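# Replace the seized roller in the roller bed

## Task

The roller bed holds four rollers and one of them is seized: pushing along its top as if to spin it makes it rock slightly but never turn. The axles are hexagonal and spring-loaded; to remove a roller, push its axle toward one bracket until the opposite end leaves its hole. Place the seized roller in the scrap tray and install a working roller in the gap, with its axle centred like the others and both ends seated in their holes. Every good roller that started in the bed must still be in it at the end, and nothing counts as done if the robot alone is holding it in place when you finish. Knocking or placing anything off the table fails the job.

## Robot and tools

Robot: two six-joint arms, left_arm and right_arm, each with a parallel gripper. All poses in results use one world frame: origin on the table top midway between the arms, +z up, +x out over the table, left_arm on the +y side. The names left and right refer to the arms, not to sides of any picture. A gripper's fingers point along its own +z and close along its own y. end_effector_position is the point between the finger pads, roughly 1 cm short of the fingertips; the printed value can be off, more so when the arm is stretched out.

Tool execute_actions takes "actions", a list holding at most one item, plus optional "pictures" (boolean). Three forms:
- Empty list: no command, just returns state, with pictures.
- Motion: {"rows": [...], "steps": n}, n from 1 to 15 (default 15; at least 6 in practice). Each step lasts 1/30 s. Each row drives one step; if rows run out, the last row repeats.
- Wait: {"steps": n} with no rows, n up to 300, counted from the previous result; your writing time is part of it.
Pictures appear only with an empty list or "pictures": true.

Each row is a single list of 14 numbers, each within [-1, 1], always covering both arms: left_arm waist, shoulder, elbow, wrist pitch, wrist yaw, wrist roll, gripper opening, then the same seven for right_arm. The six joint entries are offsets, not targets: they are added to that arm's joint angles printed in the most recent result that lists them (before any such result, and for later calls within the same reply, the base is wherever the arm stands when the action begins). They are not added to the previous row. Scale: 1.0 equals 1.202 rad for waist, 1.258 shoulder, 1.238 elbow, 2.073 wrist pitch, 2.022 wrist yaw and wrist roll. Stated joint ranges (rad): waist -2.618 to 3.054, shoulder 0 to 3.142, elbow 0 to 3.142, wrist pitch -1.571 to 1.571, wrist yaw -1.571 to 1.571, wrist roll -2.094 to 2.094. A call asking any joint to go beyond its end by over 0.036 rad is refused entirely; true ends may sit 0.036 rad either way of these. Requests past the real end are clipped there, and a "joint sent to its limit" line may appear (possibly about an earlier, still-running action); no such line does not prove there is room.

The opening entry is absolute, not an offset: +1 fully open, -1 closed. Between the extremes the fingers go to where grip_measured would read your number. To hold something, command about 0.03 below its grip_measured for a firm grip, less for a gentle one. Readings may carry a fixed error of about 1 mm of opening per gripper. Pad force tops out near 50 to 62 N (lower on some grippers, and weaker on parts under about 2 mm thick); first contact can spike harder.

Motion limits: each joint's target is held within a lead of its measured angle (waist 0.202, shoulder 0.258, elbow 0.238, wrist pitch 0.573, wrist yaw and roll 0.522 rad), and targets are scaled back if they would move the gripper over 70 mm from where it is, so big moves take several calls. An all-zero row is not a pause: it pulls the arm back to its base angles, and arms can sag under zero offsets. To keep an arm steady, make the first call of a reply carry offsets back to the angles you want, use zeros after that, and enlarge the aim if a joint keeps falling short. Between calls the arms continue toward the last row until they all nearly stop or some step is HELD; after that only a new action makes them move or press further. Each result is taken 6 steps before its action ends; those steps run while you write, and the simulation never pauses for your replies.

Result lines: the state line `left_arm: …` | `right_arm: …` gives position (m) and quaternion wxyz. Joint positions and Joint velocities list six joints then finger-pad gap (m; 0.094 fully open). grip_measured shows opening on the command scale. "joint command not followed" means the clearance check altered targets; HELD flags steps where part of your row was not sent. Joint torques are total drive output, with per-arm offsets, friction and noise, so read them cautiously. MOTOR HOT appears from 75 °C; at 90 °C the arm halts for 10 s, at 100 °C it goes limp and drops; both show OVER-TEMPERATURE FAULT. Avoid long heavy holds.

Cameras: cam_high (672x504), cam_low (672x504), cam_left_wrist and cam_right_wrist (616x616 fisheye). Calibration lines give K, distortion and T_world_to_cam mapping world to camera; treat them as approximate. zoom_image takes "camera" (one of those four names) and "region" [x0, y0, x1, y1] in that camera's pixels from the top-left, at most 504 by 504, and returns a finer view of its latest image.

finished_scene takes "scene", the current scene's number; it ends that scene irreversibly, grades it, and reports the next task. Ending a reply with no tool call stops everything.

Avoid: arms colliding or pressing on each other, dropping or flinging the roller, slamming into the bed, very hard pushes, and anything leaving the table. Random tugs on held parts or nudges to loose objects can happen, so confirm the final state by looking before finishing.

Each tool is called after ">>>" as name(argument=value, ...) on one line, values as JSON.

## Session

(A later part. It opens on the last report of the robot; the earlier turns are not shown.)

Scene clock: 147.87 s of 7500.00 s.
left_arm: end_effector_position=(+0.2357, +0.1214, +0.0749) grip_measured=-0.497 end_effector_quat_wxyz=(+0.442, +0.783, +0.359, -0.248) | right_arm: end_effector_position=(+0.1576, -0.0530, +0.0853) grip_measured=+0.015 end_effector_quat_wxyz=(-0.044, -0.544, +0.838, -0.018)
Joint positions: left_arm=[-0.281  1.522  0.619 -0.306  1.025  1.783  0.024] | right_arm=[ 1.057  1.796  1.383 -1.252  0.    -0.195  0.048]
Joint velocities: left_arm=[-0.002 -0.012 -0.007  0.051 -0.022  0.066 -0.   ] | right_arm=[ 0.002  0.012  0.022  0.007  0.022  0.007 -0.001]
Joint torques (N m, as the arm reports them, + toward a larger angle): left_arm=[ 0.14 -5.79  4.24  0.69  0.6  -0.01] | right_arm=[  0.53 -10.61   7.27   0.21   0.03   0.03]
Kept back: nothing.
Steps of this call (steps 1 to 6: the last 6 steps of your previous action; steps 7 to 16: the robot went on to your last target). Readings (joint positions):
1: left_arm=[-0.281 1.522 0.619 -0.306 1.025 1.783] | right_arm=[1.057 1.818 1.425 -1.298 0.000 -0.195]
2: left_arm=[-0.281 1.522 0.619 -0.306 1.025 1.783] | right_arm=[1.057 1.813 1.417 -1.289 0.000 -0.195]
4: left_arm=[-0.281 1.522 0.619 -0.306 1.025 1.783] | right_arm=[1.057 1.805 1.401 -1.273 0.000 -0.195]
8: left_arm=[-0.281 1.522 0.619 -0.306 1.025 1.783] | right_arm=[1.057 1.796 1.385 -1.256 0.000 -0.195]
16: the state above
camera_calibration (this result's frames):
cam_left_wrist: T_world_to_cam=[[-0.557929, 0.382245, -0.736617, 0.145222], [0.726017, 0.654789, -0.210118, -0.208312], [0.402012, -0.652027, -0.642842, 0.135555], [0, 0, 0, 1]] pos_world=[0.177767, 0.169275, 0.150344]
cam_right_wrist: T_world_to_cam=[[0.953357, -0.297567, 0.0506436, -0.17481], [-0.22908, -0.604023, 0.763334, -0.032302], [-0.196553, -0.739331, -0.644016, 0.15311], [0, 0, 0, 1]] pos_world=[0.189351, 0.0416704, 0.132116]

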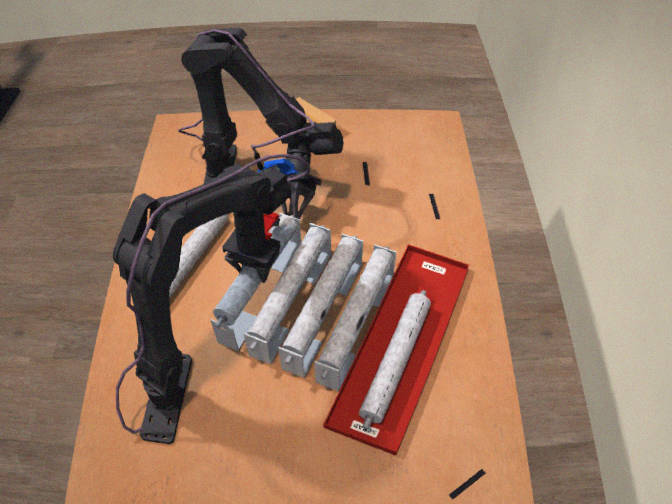

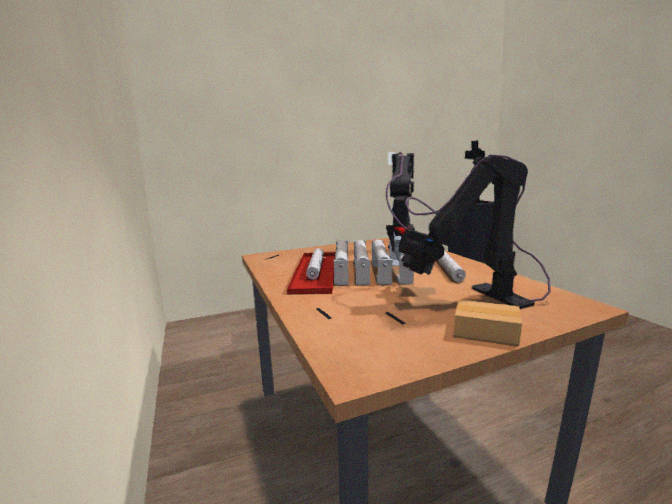

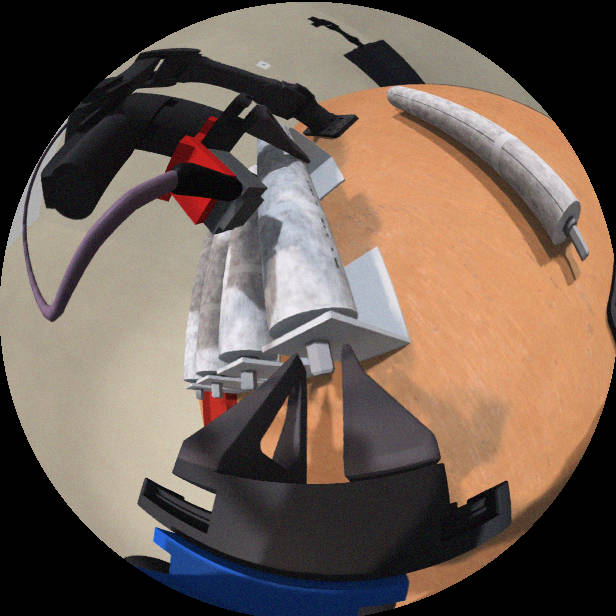

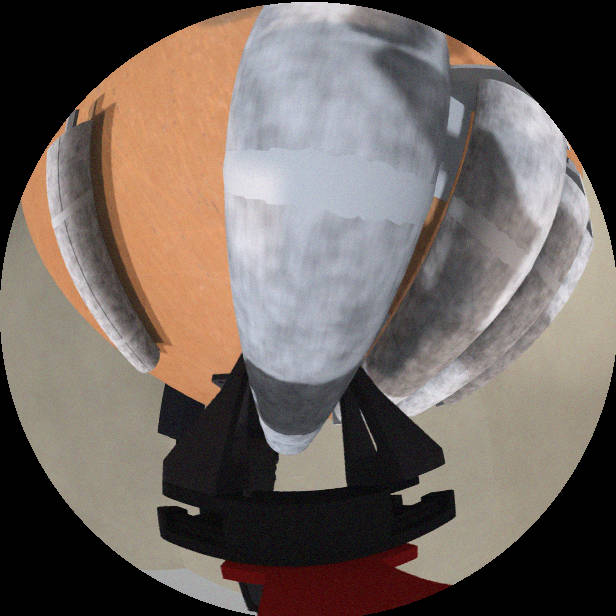

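>>> execute_actions(actions=[{"rows": [[0.004,0.009,-0.010,-0.002,0.010,0.0,-0.58,0.006,-0.045,0.003,0.0025,0.0,0.002,-0.02],[0.004,0.009,-0.006,-0.002,0.010,0.0,-0.66,0.006,-0.045,0.003,0.0025,0.0,0.002,-0.02],[0.004,0.009,-0.002,-0.002,0.010,0.0,-0.72,0.006,-0.045,0.003,0.0025,0.0,0.002,-0.02],[0.004,0.009,0.002,-0.002,0.010,0.0,-0.76,0.006,-0.045,0.003,0.0025,0.0,0.002,-0.02],[0.004,0.009,0.006,-0.002,0.010,0.0,-0.79,0.006,-0.045,0.003,0.0025,0.0,0.002,-0.02],[0.004,0.009,0.010,-0.002,0.010,0.0,-0.81,0.006,-0.045,0.003,0.0025,0.0,0.002,-0.02],[0.004,0.009,0.014,-0.002,0.010,0.0,-0.83,0.006,-0.045,0.003,0.0025,0.0,0.002,-0.02]], "steps": 9}])

>>> execute_actions(actions=[{"rows": [[0.008,0.010,0.018,-0.006,0.007,0.004,-0.83,0.006,-0.045,0.003,0.0025,0.0,0.002,-0.02],[0.014,0.012,0.023,-0.010,0.003,0.009,-0.83,0.006,-0.045,0.003,0.0025,0.0,0.002,-0.02],[0.021,0.014,0.027,-0.014,-0.001,0.015,-0.83,0.006,-0.045,0.003,0.0025,0.0,0.002,-0.02],[0.029,0.017,0.030,-0.019,-0.004,0.022,-0.83,0.006,-0.045,0.003,0.0025,0.0,0.002,-0.02],[0.038,0.020,0.034,-0.024,-0.007,0.030,-0.83,0.006,-0.045,0.003,0.0025,0.0,0.002,-0.02],[0.047,0.024,0.038,-0.029,-0.009,0.038,-0.83,0.006,-0.045,0.003,0.0025,0.0,0.002,-0.02],[0.057,0.028,0.042,-0.035,-0.012,0.046,-0.83,0.006,-0.045,0.003,0.0025,0.0,0.002,-0.02],[0.067,0.032,0.046,-0.040,-0.014,0.054,-0.83,0.006,-0.045,0.003,0.0025,0.0,0.002,-0.02],[0.077,0.036,0.050,-0.045,-0.016,0.062,-0.83,0.006,-0.045,0.003,0.0025,0.0,0.002,-0.02],[0.086,0.040,0.054,-0.050,-0.018,0.070,-0.83,0.006,-0.045,0.003,0.0025,0.0,0.002,-0.02],[0.095,0.043,0.058,-0.055,-0.020,0.077,-0.83,0.006,-0.045,0.003,0.0025,0.0,0.002,-0.02],[0.103,0.046,0.061,-0.059,-0.022,0.082,-0.83,0.006,-0.045,0.003,0.0025,0.0,0.002,-0.02],[0.109,0.049,0.064,-0.061,-0.023,0.086,-0.83,0.006,-0.045,0.003,0.0025,0.0,0.002,-0.02],[0.114,0.051,0.066,-0.0625,-0.024,0.088,-0.83,0.006,-0.045,0.003,0.0025,0.0,0.002,-0.02],[0.1165,0.052,0.0675,-0.0625,-0.0247,0.088,-0.83,0.006,-0.045,0.003,0.0025,0.0,0.002,-0.02]], "steps": 15}])

>>> execute_actions(actions=[{"steps": 16}], pictures=true)

>>> zoom_image(camera="cam_high", region=[190, 280, 290, 370])

Scene clock: 149.03 s of 7500.00 s.
left_arm: end_effector_position=(+0.2357, +0.1214, +0.0749) grip_measured=-0.686 end_effector_quat_wxyz=(+0.442, +0.783, +0.359, -0.248) | right_arm: end_effector_position=(+0.1576, -0.0530, +0.0853) grip_measured=+0.015 end_effector_quat_wxyz=(-0.044, -0.544, +0.838, -0.018)
Joint positions: left_arm=[-0.281  1.522  0.619 -0.306  1.025  1.783  0.015] | right_arm=[ 1.057  1.796  1.383 -1.252  0.    -0.195  0.048]
Joint velocities: left_arm=[ 0.007  0.002 -0.012  0.022 -0.037 -0.037 -0.063] | right_arm=[-0.012 -0.002 -0.002 -0.007  0.051  0.037 -0.   ]
Joint torques (N m, as the arm reports them, + toward a larger angle): left_arm=[ 0.12 -5.66  5.46  0.69  0.59 -0.01] | right_arm=[  0.52 -10.61   7.31   0.21   0.02   0.03]
Steps of this call (steps 1 to 15: the robot went on to your last target; steps 16 to 32: nothing new was sent; steps 33 to 35: the first 3 steps of this action). Readings (joint positions):
33: left_arm=[-0.281 1.522 0.619 -0.306 1.025 1.783] | right_arm=[1.057 1.796 1.383 -1.252 0.000 -0.195]
34: left_arm=[-0.281 1.522 0.619 -0.306 1.025 1.783] | right_arm=[1.057 1.796 1.383 -1.252 0.000 -0.195]
35: the state above

Scene clock: 149.53 s of 7500.00 s.
left_arm: end_effector_position=(+0.2393, +0.1274, +0.0745) grip_measured=-0.789 end_effector_quat_wxyz=(+0.444, +0.782, +0.358, -0.250) | right_arm: end_effector_position=(+0.1572, -0.0526, +0.0853) grip_measured=+0.015 end_effector_quat_wxyz=(-0.044, -0.543, +0.839, -0.016)
Joint positions: left_arm=[-0.25   1.544  0.639 -0.353  1.042  1.841  0.01 ] | right_arm=[ 1.057  1.796  1.383 -1.252 -0.003 -0.191  0.048]
Joint velocities: left_arm=[ 0.291  0.115  0.115 -0.462  0.154  0.432 -0.   ] | right_arm=[ 0.022 -0.007 -0.012 -0.037 -0.007  0.022 -0.001]
Joint torques (N m, as the arm reports them, + toward a larger angle): left_arm=[ 2.77 -5.21  8.28  0.79 -0.2   0.03] | right_arm=[  0.53 -10.66   7.32   0.22   0.04   0.01]
Steps of this call (steps 1 to 6: the last 6 steps of your previous action; steps 7 to 15: the first 9 steps of this action, its rows measured from where the robot was after step 6). Readings (joint positions):
6: left_arm=[-0.281 1.522 0.619 -0.303 1.025 1.783] | right_arm=[1.057 1.796 1.383 -1.252 -0.000 -0.194]
7: left_arm=[-0.281 1.522 0.619 -0.303 1.025 1.783] | right_arm=[1.057 1.796 1.383 -1.252 -0.001 -0.194]
8: left_arm=[-0.281 1.522 0.619 -0.303 1.025 1.783] | right_arm=[1.057 1.796 1.383 -1.252 -0.001 -0.193]
10: left_arm=[-0.276 1.522 0.619 -0.306 1.025 1.791] | right_arm=[1.057 1.796 1.383 -1.252 -0.001 -0.193]
14: left_arm=[-0.259 1.539 0.635 -0.340 1.038 1.828] | right_arm=[1.057 1.796 1.383 -1.252 -0.003 -0.191]
15: the state above

Scene clock: 150.07 s of 7500.00 s.
left_arm: end_effector_position=(+0.2451, +0.1407, +0.0731) grip_measured=-0.789 end_effector_quat_wxyz=(+0.446, +0.782, +0.359, -0.248) | right_arm: end_effector_position=(+0.1572, -0.0526, +0.0853) grip_measured=+0.015 end_effector_quat_wxyz=(-0.044, -0.542, +0.839, -0.016)
Joint positions: left_arm=[-0.189  1.572  0.667 -0.441  1.056  1.947  0.01 ] | right_arm=[ 1.057  1.796  1.383 -1.252 -0.003 -0.19   0.048]
Joint velocities: left_arm=[ 0.007  0.007 -0.007  0.007 -0.022 -0.007  0.   ] | right_arm=[ 0.007  0.002 -0.002 -0.066 -0.007 -0.022  0.001]
Joint torques (N m, as the arm reports them, + toward a larger angle): left_arm=[ 3.03 -5.58  7.87  0.6  -0.32  0.07] | right_arm=[  0.52 -10.6    7.3    0.21   0.04   0.  ]
Kept back: nothing.
Steps of this call (steps 1 to 6: the last 6 steps of your previous action; steps 7 to 16: the robot went on to your last target). Readings (joint positions):
1: left_arm=[-0.239 1.548 0.643 -0.367 1.045 1.855] | right_arm=[1.057 1.796 1.383 -1.252 -0.003 -0.191]
2: left_arm=[-0.228 1.553 0.647 -0.380 1.047 1.870] | right_arm=[1.057 1.796 1.383 -1.252 -0.003 -0.191]
4: left_arm=[-0.207 1.560 0.654 -0.407 1.050 1.898] | right_arm=[1.057 1.796 1.383 -1.252 -0.003 -0.190]
8: left_arm=[-0.189 1.570 0.664 -0.436 1.056 1.933] | right_arm=[1.057 1.796 1.383 -1.252 -0.003 -0.190]
16: the state above
camera_calibration (this result's frames):
cam_left_wrist: T_world_to_cam=[[-0.556653, 0.375446, -0.741065, 0.142695], [0.724638, 0.655667, -0.212133, -0.227769], [0.406247, -0.655088, -0.637042, 0.142072], [0, 0, 0, 1]] pos_world=[0.186765, 0.188836, 0.147934]
cam_right_wrist: T_world_to_cam=[[0.951882, -0.302632, 0.0483095, -0.174157], [-0.230796, -0.604186, 0.762688, -0.0318328], [-0.201626, -0.737139, -0.64496, 0.154311], [0, 0, 0, 1]] pos_world=[0.189543, 0.04181, 0.132216]

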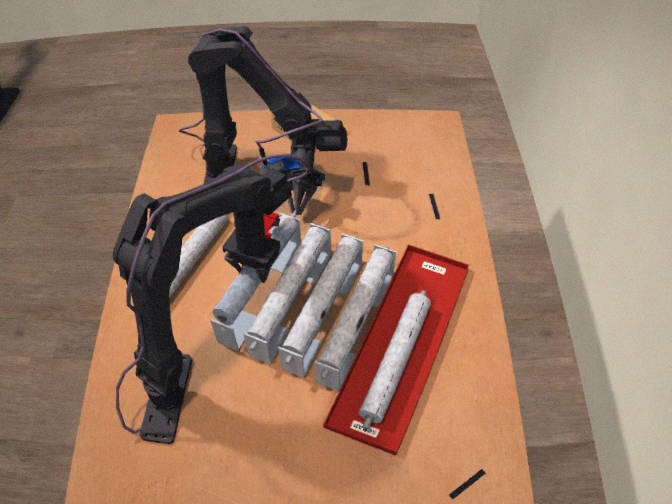

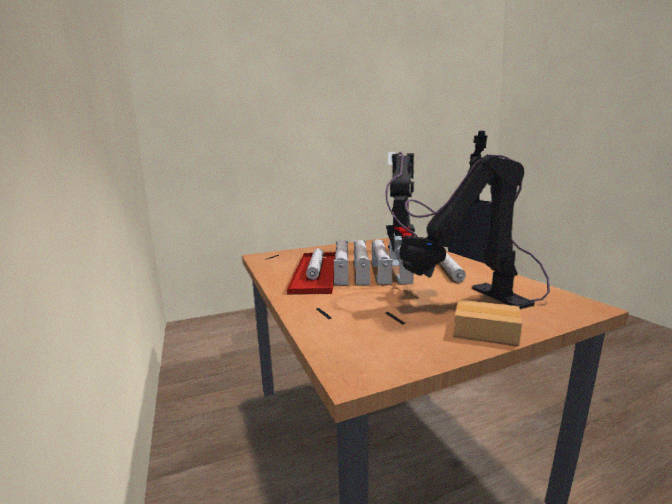

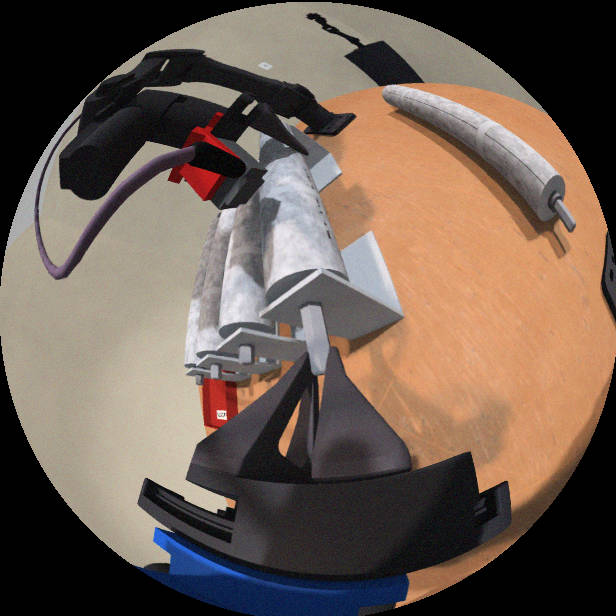

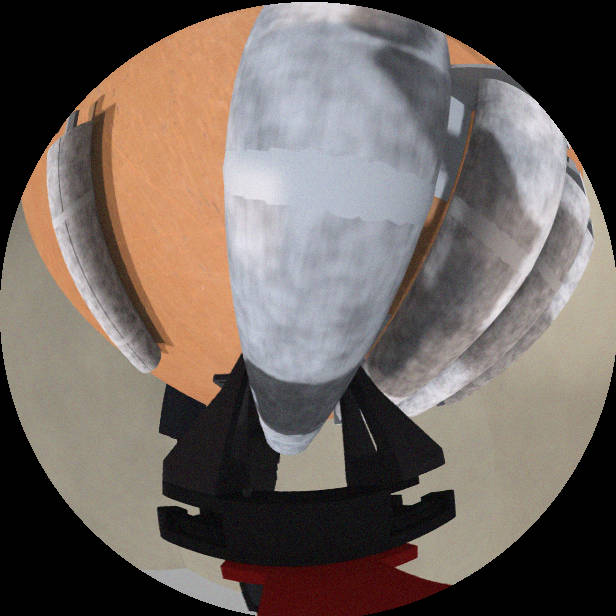

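Region (190, 280, 290, 370) of cam_high's 672x504 image, scaled by 5.040, with more detail than that image has; it fills the top 454 rows of this view, and the rest is white.

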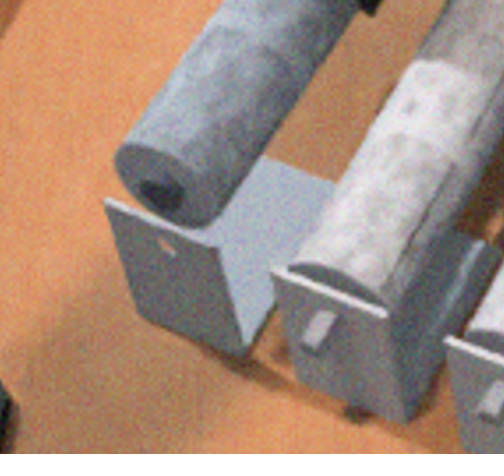

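>>> execute_actions(actions=[{"rows": [[0.040,0.007,0.029,0.004,-0.040,0.007,-0.83,0.006,-0.047,0.000,0.007,0.0,0.0,-0.02],[0.040,0.002,0.029,0.003,-0.040,0.007,-0.83,0.006,-0.050,-0.006,0.013,0.0,0.0,-0.02],[0.040,-0.003,0.030,0.003,-0.040,0.007,-0.83,0.006,-0.054,-0.014,0.021,0.0,0.0,-0.02],[0.040,-0.008,0.030,0.002,-0.040,0.007,-0.83,0.006,-0.059,-0.024,0.030,0.0,0.0,-0.02],[0.040,-0.013,0.031,0.002,-0.040,0.007,-0.83,0.006,-0.065,-0.035,0.039,0.0,0.0,-0.02],[0.040,-0.016,0.031,0.001,-0.040,0.007,-0.83,0.006,-0.071,-0.047,0.048,0.0,0.0,-0.02],[0.040,-0.018,0.032,0.000,-0.040,0.007,-0.83,0.006,-0.077,-0.060,0.057,0.0,0.0,-0.02],[0.040,-0.019,0.033,0.000,-0.040,0.007,-0.83,0.006,-0.084,-0.073,0.066,0.0,0.0,-0.02],[0.040,-0.020,0.033,-0.001,-0.040,0.007,-0.83,0.006,-0.090,-0.086,0.075,0.0,0.0,-0.02],[0.040,-0.021,0.034,-0.002,-0.040,0.007,-0.83,0.006,-0.096,-0.098,0.083,0.0,0.0,-0.02],[0.040,-0.022,0.034,-0.002,-0.040,0.007,-0.83,0.006,-0.101,-0.109,0.090,0.0,0.0,-0.02],[0.040,-0.023,0.035,-0.003,-0.040,0.007,-0.83,0.006,-0.106,-0.119,0.095,0.0,0.0,-0.02],[0.040,-0.024,0.035,-0.003,-0.040,0.007,-0.83,0.006,-0.110,-0.127,0.097,0.0,0.0,-0.02],[0.040,-0.024,0.036,-0.004,-0.040,0.007,-0.83,0.006,-0.113,-0.132,0.098,0.0,0.0,-0.02],[0.040,-0.024,0.036,-0.004,-0.040,0.007,-0.83,0.006,-0.114,-0.135,0.098,0.0,0.0,-0.02]], "steps": 15}])

>>> execute_actions(actions=[{"steps": 18}], pictures=true)

>>> zoom_image(camera="cam_high", region=[190, 280, 290, 370])

Scene clock: 152.03 s of 7500.00 s.
left_arm: end_effector_position=(+0.2451, +0.1412, +0.0740) grip_measured=-0.789 end_effector_quat_wxyz=(+0.449, +0.782, +0.356, -0.247) | right_arm: end_effector_position=(+0.1572, -0.0525, +0.0776) grip_measured=+0.015 end_effector_quat_wxyz=(-0.020, -0.543, +0.840, -0.006)
Joint positions: left_arm=[-0.186  1.571  0.667 -0.444  1.061  1.957  0.01 ] | right_arm=[ 1.057  1.752  1.302 -1.162 -0.003 -0.19   0.048]
Joint velocities: left_arm=[ 0.022 -0.061  0.002 -0.081 -0.051  0.051 -0.   ] | right_arm=[-0.007 -0.217 -0.447  0.564 -0.007 -0.022  0.   ]
Joint torques (N m, as the arm reports them, + toward a larger angle): left_arm=[ 2.63 -8.99  8.16  0.54 -0.39 -0.04] | right_arm=[  0.56 -10.19   7.16   0.14   0.02  -0.02]
Steps of this call (steps 1 to 15: the robot went on to your last target; steps 16 to 50: nothing new was sent; steps 51 to 59: the first 9 steps of this action). Readings (joint positions):
51: left_arm=[-0.189 1.572 0.667 -0.441 1.056 1.949] | right_arm=[1.057 1.796 1.383 -1.252 -0.003 -0.190]
52: left_arm=[-0.189 1.572 0.667 -0.441 1.056 1.950] | right_arm=[1.057 1.795 1.381 -1.250 -0.003 -0.190]
54: left_arm=[-0.189 1.572 0.667 -0.442 1.057 1.951] | right_arm=[1.057 1.788 1.367 -1.235 -0.003 -0.190]
58: left_arm=[-0.186 1.572 0.667 -0.444 1.061 1.956] | right_arm=[1.057 1.760 1.317 -1.179 -0.003 -0.190]
59: the state above

Scene clock: 152.63 s of 7500.00 s.
left_arm: end_effector_position=(+0.2455, +0.1417, +0.0762) grip_measured=-0.789 end_effector_quat_wxyz=(+0.448, +0.785, +0.353, -0.243) | right_arm: end_effector_position=(+0.1577, -0.0518, +0.0681) grip_measured=+0.015 end_effector_quat_wxyz=(+0.007, -0.543, +0.840, +0.005)
Joint positions: left_arm=[-0.186  1.561  0.674 -0.46   1.055  1.967  0.01 ] | right_arm=[ 1.057  1.71   1.215 -1.059 -0.003 -0.191  0.048]
Joint velocities: left_arm=[-0.002 -0.022 -0.002 -0.007  0.066 -0.007 -0.001] | right_arm=[-0.012  0.017 -0.012 -0.007 -0.022 -0.007 -0.001]
Joint torques (N m, as the arm reports them, + toward a larger angle): left_arm=[ 2.8  -8.87  8.36  0.62 -0.35 -0.04] | right_arm=[  0.52 -10.05   7.21   0.46   0.02   0.  ]
Kept back: nothing.
Steps of this call (steps 1 to 6: the last 6 steps of your previous action; steps 7 to 18: the robot went on to your last target). Readings (joint positions):
1: left_arm=[-0.186 1.569 0.667 -0.445 1.061 1.958] | right_arm=[1.057 1.745 1.287 -1.145 -0.003 -0.190]
2: left_arm=[-0.186 1.566 0.667 -0.446 1.060 1.960] | right_arm=[1.057 1.737 1.272 -1.127 -0.003 -0.190]
4: left_arm=[-0.186 1.563 0.667 -0.447 1.058 1.962] | right_arm=[1.057 1.725 1.245 -1.096 -0.003 -0.190]
8: left_arm=[-0.186 1.561 0.673 -0.459 1.055 1.966] | right_arm=[1.057 1.712 1.218 -1.063 -0.003 -0.191]
18: the state above
camera_calibration (this result's frames):
cam_left_wrist: T_world_to_cam=[[-0.542868, 0.378803, -0.749535, 0.141676], [0.731409, 0.65186, -0.200301, -0.230153], [0.412717, -0.656953, -0.630934, 0.142749], [0, 0, 0, 1]] pos_world=[0.186332, 0.190139, 0.150156]
cam_right_wrist: T_world_to_cam=[[0.947878, -0.308171, 0.0809808, -0.175414], [-0.276765, -0.67036, 0.68849, -0.00926742], [-0.157886, -0.675017, -0.72071, 0.145367], [0, 0, 0, 1]] pos_world=[0.186658, 0.0378556, 0.125353]

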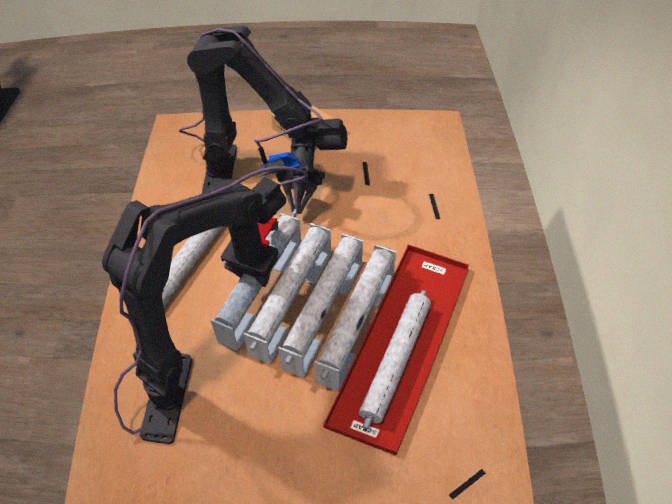

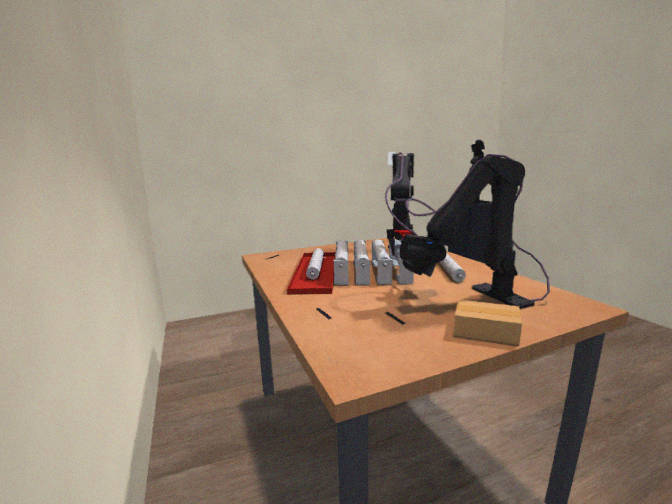

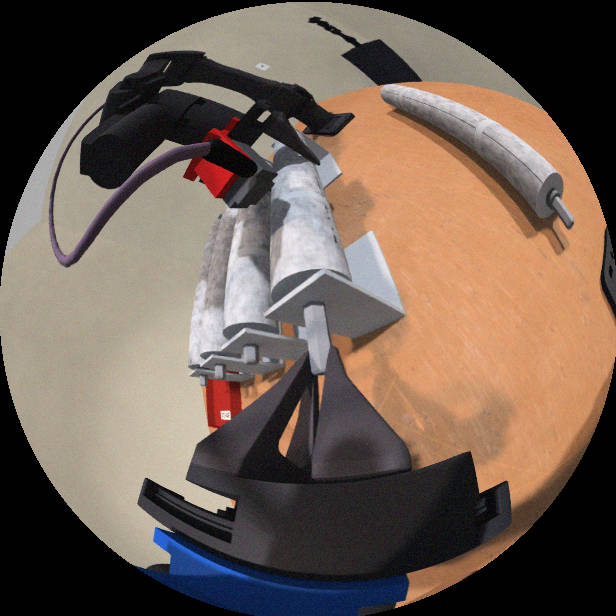

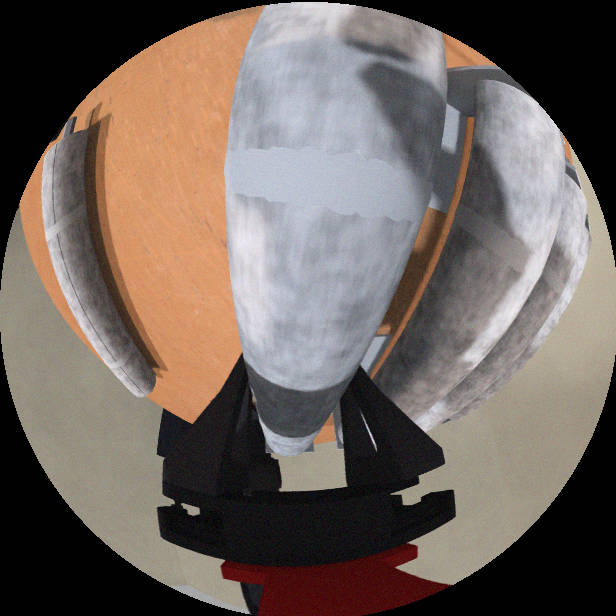

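Region (190, 280, 290, 370) of cam_high's 672x504 image, scaled by 5.040, with more detail than that image has; it fills the top 454 rows of this view, and the rest is white.

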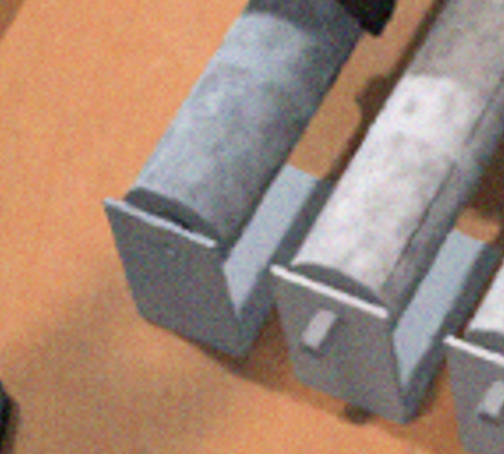

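>>> execute_actions(actions=[{"rows": [[0.033,-0.016,0.020,0.006,-0.038,-0.004,-0.83,0.006,-0.045,0.001,0.005,0.0,0.0,-0.02],[0.029,-0.017,0.010,0.008,-0.037,-0.006,-0.83,0.006,-0.045,0.001,0.005,0.0,0.0,-0.02],[0.025,-0.018,0.000,0.010,-0.036,-0.008,-0.83,0.006,-0.045,0.001,0.005,0.0,0.0,-0.02],[0.021,-0.019,-0.008,0.012,-0.035,-0.011,-0.83,0.006,-0.045,0.001,0.005,0.0,0.0,-0.02],[0.017,-0.020,-0.014,0.015,-0.034,-0.015,-0.83,0.006,-0.045,0.001,0.005,0.0,0.0,-0.02],[0.013,-0.022,-0.017,0.018,-0.033,-0.019,-0.83,0.006,-0.045,0.001,0.005,0.0,0.0,-0.02],[0.009,-0.023,-0.019,0.021,-0.033,-0.023,-0.83,0.006,-0.045,0.001,0.005,0.0,0.0,-0.02],[0.005,-0.025,-0.021,0.024,-0.032,-0.027,-0.83,0.006,-0.045,0.001,0.005,0.0,0.0,-0.02],[0.001,-0.026,-0.023,0.027,-0.031,-0.031,-0.83,0.006,-0.045,0.001,0.005,0.0,0.0,-0.02],[-0.003,-0.028,-0.025,0.030,-0.030,-0.035,-0.83,0.006,-0.045,0.001,0.005,0.0,0.0,-0.02],[-0.007,-0.030,-0.027,0.032,-0.029,-0.038,-0.83,0.006,-0.045,0.001,0.005,0.0,0.0,-0.02],[-0.011,-0.031,-0.029,0.034,-0.029,-0.041,-0.83,0.006,-0.045,0.001,0.005,0.0,0.0,-0.02],[-0.015,-0.033,-0.031,0.036,-0.028,-0.043,-0.83,0.006,-0.045,0.001,0.005,0.0,0.0,-0.02],[-0.018,-0.034,-0.033,0.037,-0.027,-0.045,-0.83,0.006,-0.045,0.001,0.005,0.0,0.0,-0.02],[-0.020,-0.035,-0.034,0.038,-0.027,-0.046,-0.83,0.006,-0.045,0.001,0.005,0.0,0.0,-0.02]], "steps": 15}])

>>> execute_actions(actions=[{"steps": 12}])

Scene clock: 153.90 s of 7500.00 s.
left_arm: end_effector_position=(+0.2442, +0.1391, +0.0760) grip_measured=-0.789 end_effector_quat_wxyz=(+0.446, +0.785, +0.354, -0.244) | right_arm: end_effector_position=(+0.1577, -0.0518, +0.0681) grip_measured=+0.015 end_effector_quat_wxyz=(+0.007, -0.543, +0.840, +0.005)
Joint positions: left_arm=[-0.198  1.558  0.669 -0.446  1.052  1.947  0.01 ] | right_arm=[ 1.057  1.71   1.215 -1.059 -0.003 -0.191  0.048]
Joint velocities: left_arm=[-0.125 -0.09  -0.1    0.256 -0.066 -0.168 -0.   ] | right_arm=[-0.002 -0.002  0.002 -0.051  0.022 -0.007 -0.   ]
Joint torques (N m, as the arm reports them, + toward a larger angle): left_arm=[ 1.19 -9.07  4.    0.58 -0.01 -0.18] | right_arm=[  0.53 -10.     7.22   0.47   0.     0.01]
Steps of this call (steps 1 to 15: the robot went on to your last target; steps 16 to 29: nothing new was sent; steps 30 to 38: the first 9 steps of this action). Readings (joint positions):
30: left_arm=[-0.186 1.561 0.674 -0.460 1.055 1.967] | right_arm=[1.057 1.710 1.215 -1.059 -0.003 -0.191]
31: left_arm=[-0.186 1.561 0.674 -0.460 1.055 1.967] | right_arm=[1.057 1.710 1.215 -1.059 -0.003 -0.191]
33: left_arm=[-0.186 1.561 0.674 -0.460 1.055 1.967] | right_arm=[1.057 1.710 1.215 -1.059 -0.003 -0.191]
37: left_arm=[-0.194 1.560 0.672 -0.454 1.053 1.953] | right_arm=[1.057 1.710 1.215 -1.059 -0.003 -0.191]
38: the state above

Scene clock: 154.30 s of 7500.00 s.
left_arm: end_effector_position=(+0.2410, +0.1320, +0.0760) grip_measured=-0.790 end_effector_quat_wxyz=(+0.446, +0.786, +0.351, -0.243) | right_arm: end_effector_position=(+0.1580, -0.0518, +0.0687) grip_measured=+0.015 end_effector_quat_wxyz=(+0.009, -0.543, +0.839, +0.004)
Joint positions: left_arm=[-0.231  1.542  0.65  -0.392  1.043  1.893  0.01 ] | right_arm=[ 1.057  1.708  1.215 -1.059 -0.002 -0.192  0.048]
Joint velocities: left_arm=[ 0.012 -0.002 -0.027  0.022 -0.022  0.037 -0.001] | right_arm=[ 0.012  0.012 -0.012  0.007  0.037  0.022  0.   ]
Joint torques (N m, as the arm reports them, + toward a larger angle): left_arm=[ 1.31 -9.19  4.07  0.71 -0.01 -0.19] | right_arm=[ 0.52 -9.85  7.23  0.47  0.    0.01]
Kept back: nothing.
Steps of this call (steps 1 to 6: the last 6 steps of your previous action; steps 7 to 12: the robot went on to your last target). Readings (joint positions):
1: left_arm=[-0.202 1.554 0.666 -0.439 1.049 1.941] | right_arm=[1.057 1.710 1.215 -1.059 -0.003 -0.191]
2: left_arm=[-0.204 1.551 0.664 -0.433 1.047 1.934] | right_arm=[1.057 1.710 1.215 -1.059 -0.003 -0.191]
4: left_arm=[-0.210 1.546 0.658 -0.421 1.044 1.921] | right_arm=[1.057 1.708 1.215 -1.059 -0.002 -0.192]
8: left_arm=[-0.228 1.543 0.652 -0.397 1.043 1.900] | right_arm=[1.057 1.708 1.215 -1.059 -0.002 -0.192]
12: the state above

>>> execute_actions(actions=[{"rows": [[0.013,-0.021,-0.016,0.008,-0.020,-0.013,-0.83,0.006,-0.044,0.001,0.005,0.0,0.0,-0.02],[0.008,-0.023,-0.018,0.012,-0.019,-0.018,-0.83,0.006,-0.044,0.001,0.005,0.0,0.0,-0.02],[0.002,-0.025,-0.021,0.017,-0.018,-0.023,-0.83,0.006,-0.044,0.001,0.005,0.0,0.0,-0.02],[-0.004,-0.027,-0.023,0.021,-0.017,-0.028,-0.83,0.006,-0.044,0.001,0.005,0.0,0.0,-0.02],[-0.010,-0.029,-0.026,0.026,-0.016,-0.033,-0.83,0.006,-0.044,0.001,0.005,0.0,0.0,-0.02],[-0.016,-0.031,-0.028,0.030,-0.015,-0.038,-0.83,0.006,-0.044,0.001,0.005,0.0,0.0,-0.02],[-0.021,-0.033,-0.031,0.033,-0.014,-0.042,-0.83,0.006,-0.044,0.001,0.005,0.0,0.0,-0.02],[-0.025,-0.034,-0.033,0.035,-0.012,-0.045,-0.83,0.006,-0.044,0.001,0.005,0.0,0.0,-0.02],[-0.028,-0.035,-0.034,0.036,-0.010,-0.046,-0.83,0.006,-0.044,0.001,0.005,0.0,0.0,-0.02],[-0.030,-0.036,-0.035,0.036,-0.008,-0.046,-0.83,0.006,-0.044,0.001,0.005,0.0,0.0,-0.02],[-0.031,-0.036,-0.035,0.036,-0.006,-0.046,-0.83,0.006,-0.044,0.001,0.005,0.0,0.0,-0.02],[-0.031,-0.036,-0.035,0.036,-0.004,-0.046,-0.80,0.006,-0.044,0.001,0.005,0.0,0.0,-0.02],[-0.031,-0.036,-0.035,0.036,-0.003,-0.046,-0.74,0.006,-0.044,0.001,0.005,0.0,0.0,-0.02],[-0.031,-0.036,-0.035,0.036,-0.003,-0.046,-0.60,0.006,-0.044,0.001,0.005,0.0,0.0,-0.02],[-0.031,-0.036,-0.035,0.036,-0.003,-0.046,-0.42,0.006,-0.044,0.001,0.005,0.0,0.0,-0.02]], "steps": 15}])

>>> execute_actions(actions=[{"steps": 12}], pictures=true)

>>> zoom_image(camera="cam_high", region=[190, 280, 290, 370])

>>> zoom_image(camera="cam_left_wrist", region=[200, 280, 360, 420])

Scene clock: 155.50 s of 7500.00 s.
left_arm: end_effector_position=(+0.2369, +0.1232, +0.0764) grip_measured=-0.790 end_effector_quat_wxyz=(+0.446, +0.788, +0.346, -0.244) | right_arm: end_effector_position=(+0.1578, -0.0517, +0.0687) grip_measured=+0.015 end_effector_quat_wxyz=(+0.009, -0.544, +0.839, +0.004)
Joint positions: left_arm=[-0.27   1.529  0.633 -0.335  1.034  1.836  0.01 ] | right_arm=[ 1.058  1.708  1.215 -1.059 -0.002 -0.193  0.048]
Joint velocities: left_arm=[-0.046 -0.071 -0.061  0.139 -0.081 -0.183 -0.001] | right_arm=[-0.007  0.017  0.007 -0.022 -0.007 -0.051 -0.001]
Joint torques (N m, as the arm reports them, + toward a larger angle): left_arm=[ 0.57 -9.02  3.9   0.66  0.42 -0.1 ] | right_arm=[ 0.48 -9.9   7.23  0.47  0.01 -0.01]
Steps of this call (steps 1 to 27: the robot went on to your last target; steps 28 to 36: the first 9 steps of this action). Readings (joint positions):
28: left_arm=[-0.231 1.542 0.650 -0.390 1.043 1.889] | right_arm=[1.057 1.708 1.215 -1.059 -0.002 -0.192]
29: left_arm=[-0.233 1.542 0.650 -0.388 1.043 1.886] | right_arm=[1.057 1.708 1.215 -1.059 -0.002 -0.192]
31: left_arm=[-0.242 1.542 0.648 -0.380 1.042 1.875] | right_arm=[1.057 1.708 1.215 -1.059 -0.002 -0.192]
35: left_arm=[-0.266 1.531 0.635 -0.341 1.036 1.843] | right_arm=[1.058 1.708 1.215 -1.059 -0.002 -0.193]
36: the state above

Scene clock: 155.90 s of 7500.00 s.
left_arm: end_effector_position=(+0.2385, +0.1229, +0.0774) grip_measured=-0.423 end_effector_quat_wxyz=(+0.449, +0.787, +0.350, -0.240) | right_arm: end_effector_position=(+0.1579, -0.0518, +0.0687) grip_measured=+0.015 end_effector_quat_wxyz=(+0.009, -0.544, +0.839, +0.004)
Joint positions: left_arm=[-0.272  1.519  0.627 -0.315  1.029  1.814  0.027] | right_arm=[ 1.058  1.708  1.215 -1.059 -0.001 -0.193  0.048]
Joint velocities: left_arm=[-0.022 -0.012  0.012  0.066  0.051  0.007 -0.001] | right_arm=[ 0.012 -0.007  0.007  0.037 -0.051  0.007 -0.001]
Joint torques (N m, as the arm reports them, + toward a larger angle): left_arm=[ 0.4  -8.69  3.9   0.71  0.52 -0.11] | right_arm=[ 0.46 -9.91  7.22  0.47  0.01  0.  ]
Kept back: nothing.
Steps of this call (steps 1 to 6: the last 6 steps of your previous action; steps 7 to 12: the robot went on to your last target). Readings (joint positions):
1: left_arm=[-0.271 1.526 0.630 -0.330 1.032 1.831] | right_arm=[1.058 1.708 1.215 -1.059 -0.002 -0.193]
2: left_arm=[-0.272 1.524 0.628 -0.327 1.031 1.826] | right_arm=[1.058 1.708 1.215 -1.059 -0.002 -0.193]
4: left_arm=[-0.272 1.523 0.627 -0.324 1.031 1.821] | right_arm=[1.058 1.708 1.215 -1.059 -0.002 -0.193]
8: left_arm=[-0.272 1.520 0.627 -0.318 1.029 1.816] | right_arm=[1.058 1.708 1.215 -1.059 -0.001 -0.193]
12: the state above
camera_calibration (this result's frames):
cam_left_wrist: T_world_to_cam=[[-0.534552, 0.381751, -0.754003, 0.143902], [0.736264, 0.648379, -0.193702, -0.213684], [0.414933, -0.658689, -0.627661, 0.133516], [0, 0, 0, 1]] pos_world=[0.178851, 0.171559, 0.150915]
cam_right_wrist: T_world_to_cam=[[0.948438, -0.305697, 0.0837557, -0.175804], [-0.277066, -0.671243, 0.687508, -0.00953242], [-0.153949, -0.675264, -0.721331, 0.145182], [0, 0, 0, 1]] pos_world=[0.186448, 0.037895, 0.126002]

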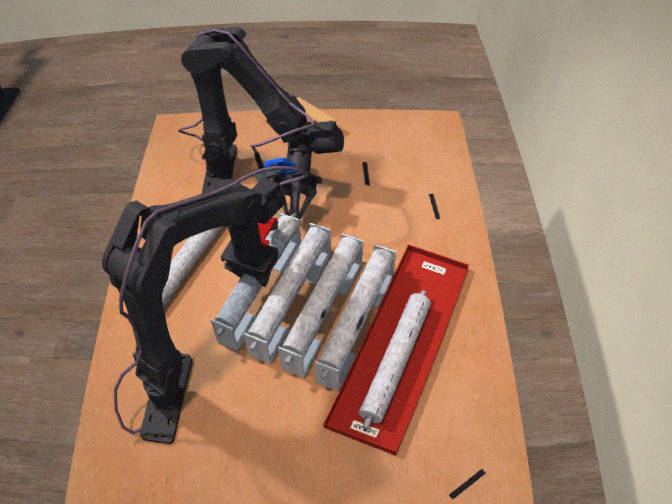

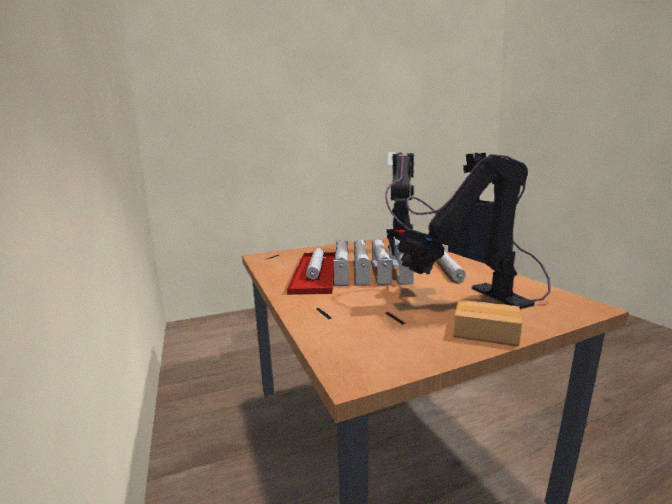

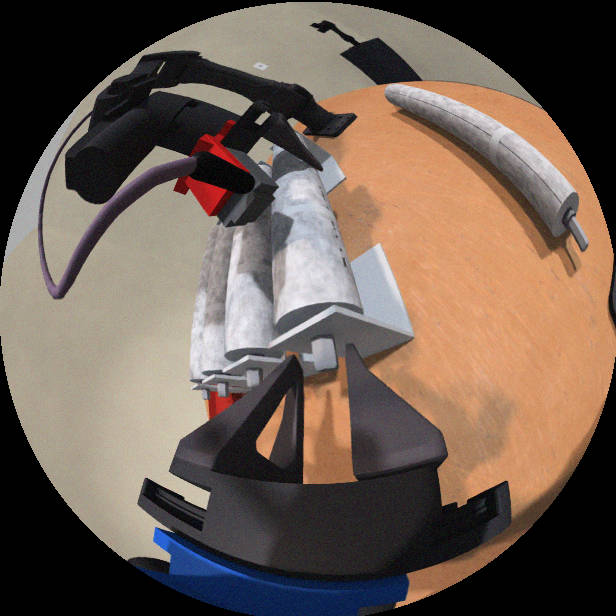

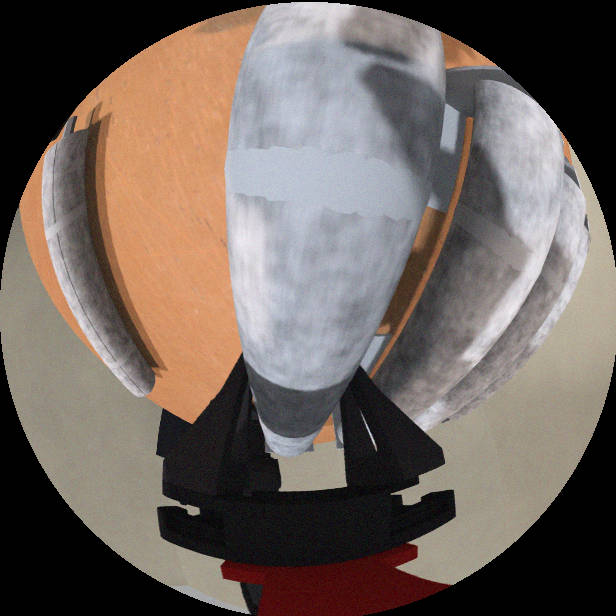

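Region (190, 280, 290, 370) of cam_high's 672x504 image, scaled by 5.040, with more detail than that image has; it fills the top 454 rows of this view, and the rest is white.

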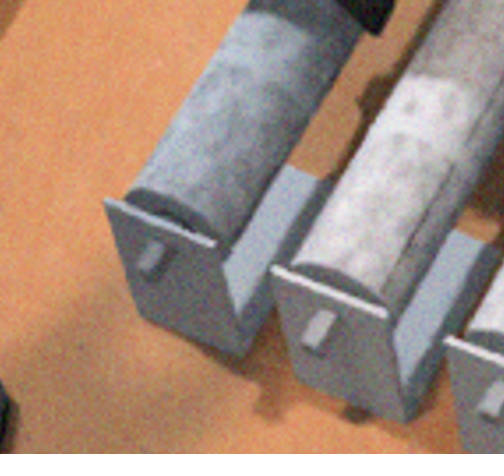

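Region (200, 280, 360, 420) of cam_left_wrist's 616x616 image, scaled by 3.150, with more detail than that image has; it fills the top 441 rows of this view, and the rest is white.

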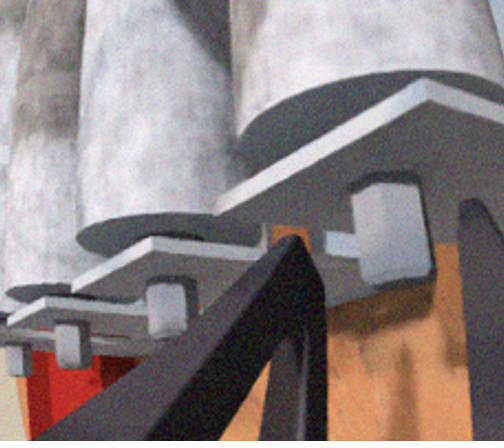

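>>> execute_actions(actions=[{"rows": [[0.005,-0.010,-0.006,-0.003,0.005,-0.002,-0.36,0.004,-0.046,-0.001,0.004,0.0,0.0,-0.02],[0.009,-0.002,0.006,-0.008,0.007,0.004,-0.32,0.003,-0.048,-0.003,0.003,0.0,0.0,-0.02],[0.015,0.005,0.018,-0.015,0.009,0.012,-0.32,0.002,-0.050,-0.005,0.002,0.0,0.0,-0.02],[0.023,0.011,0.028,-0.024,0.011,0.022,-0.32,0.001,-0.052,-0.007,0.001,0.0,0.0,-0.02],[0.033,0.016,0.036,-0.034,0.013,0.033,-0.32,0.0,-0.054,-0.009,0.0,0.0,0.0,-0.02],[0.044,0.021,0.043,-0.044,0.015,0.044,-0.32,0.0,-0.055,-0.010,-0.001,0.0,0.0,-0.02],[0.055,0.025,0.050,-0.054,0.017,0.055,-0.32,0.0,-0.056,-0.011,-0.002,0.0,0.0,-0.02],[0.066,0.029,0.057,-0.064,0.019,0.066,-0.32,0.0,-0.056,-0.011,-0.002,0.0,0.0,-0.02],[0.077,0.033,0.064,-0.074,0.020,0.076,-0.32,0.0,-0.056,-0.011,-0.002,0.0,0.0,-0.02],[0.087,0.036,0.071,-0.083,0.021,0.085,-0.32,0.0,-0.056,-0.011,-0.002,0.0,0.0,-0.02],[0.096,0.038,0.077,-0.090,0.022,0.092,-0.32,0.0,-0.056,-0.011,-0.002,0.0,0.0,-0.02],[0.104,0.040,0.082,-0.095,0.022,0.097,-0.32,0.0,-0.056,-0.011,-0.002,0.0,0.0,-0.02],[0.110,0.041,0.086,-0.098,0.022,0.100,-0.32,0.0,-0.056,-0.011,-0.002,0.0,0.0,-0.02],[0.114,0.042,0.089,-0.100,0.022,0.100,-0.32,0.0,-0.056,-0.011,-0.002,0.0,0.0,-0.02],[0.116,0.042,0.090,-0.100,0.022,0.100,-0.32,0.0,-0.056,-0.011,-0.002,0.0,0.0,-0.02]], "steps": 15}])

>>> execute_actions(actions=[{"steps": 8}])

Scene clock: 156.97 s of 7500.00 s.
left_arm: end_effector_position=(+0.2507, +0.1354, +0.0797) grip_measured=-0.323 end_effector_quat_wxyz=(+0.454, +0.787, +0.352, -0.227) | right_arm: end_effector_position=(+0.1564, -0.0548, +0.0687) grip_measured=+0.015 end_effector_quat_wxyz=(+0.009, -0.544, +0.839, +0.003)
Joint positions: left_arm=[-0.212  1.536  0.662 -0.381  1.036  1.895  0.032] | right_arm=[ 1.058  1.695  1.201 -1.057  0.002 -0.193  0.048]
Joint velocities: left_arm=[ 0.379  0.168  0.291 -0.491  0.051  0.447  0.   ] | right_arm=[-0.012 -0.002 -0.007 -0.022  0.007  0.037  0.001]
Joint torques (N m, as the arm reports them, + toward a larger angle): left_arm=[ 0.48 -5.29  7.41  0.41  0.69 -0.02] | right_arm=[  0.04 -10.02   7.15   0.3   -0.02  -0.02]
Steps of this call (steps 1 to 23: the robot went on to your last target; steps 24 to 32: the first 9 steps of this action). Readings (joint positions):
24: left_arm=[-0.272 1.519 0.627 -0.313 1.029 1.813] | right_arm=[1.058 1.708 1.215 -1.059 -0.001 -0.193]
25: left_arm=[-0.272 1.519 0.627 -0.313 1.029 1.814] | right_arm=[1.058 1.708 1.215 -1.059 -0.001 -0.193]
27: left_arm=[-0.268 1.519 0.627 -0.318 1.029 1.825] | right_arm=[1.058 1.707 1.214 -1.059 -0.001 -0.193]
31: left_arm=[-0.226 1.531 0.652 -0.366 1.034 1.878] | right_arm=[1.058 1.696 1.201 -1.057 0.002 -0.193]
32: the state above

Scene clock: 157.23 s of 7500.00 s.
left_arm: end_effector_position=(+0.2649, +0.1515, +0.0845) grip_measured=-0.323 end_effector_quat_wxyz=(+0.461, +0.786, +0.355, -0.211) | right_arm: end_effector_position=(+0.1564, -0.0548, +0.0687) grip_measured=+0.015 end_effector_quat_wxyz=(+0.009, -0.544, +0.839, +0.003)
Joint positions: left_arm=[-0.139  1.555  0.71  -0.47   1.044  1.993  0.032] | right_arm=[ 1.058  1.695  1.201 -1.057  0.002 -0.193  0.048]
Joint velocities: left_arm=[ 0.037  0.012  0.012 -0.198  0.066  0.183  0.001] | right_arm=[ 0.012  0.017 -0.002  0.022 -0.037 -0.037 -0.001]
Joint torques (N m, as the arm reports them, + toward a larger angle): left_arm=[ 0.2  -5.43  7.38  0.33  0.65  0.02] | right_arm=[ 0.02 -9.96  7.17  0.3   0.    0.  ]
Kept back: nothing.
Steps of this call (steps 1 to 6: the last 6 steps of your previous action; steps 7 to 8: the robot went on to your last target). Readings (joint positions):
1: left_arm=[-0.198 1.541 0.672 -0.396 1.037 1.912] | right_arm=[1.058 1.695 1.201 -1.057 0.002 -0.193]
2: left_arm=[-0.184 1.546 0.681 -0.410 1.039 1.929] | right_arm=[1.058 1.695 1.201 -1.057 0.002 -0.193]
4: left_arm=[-0.161 1.552 0.696 -0.437 1.042 1.959] | right_arm=[1.058 1.695 1.201 -1.057 0.002 -0.193]
8: the state above


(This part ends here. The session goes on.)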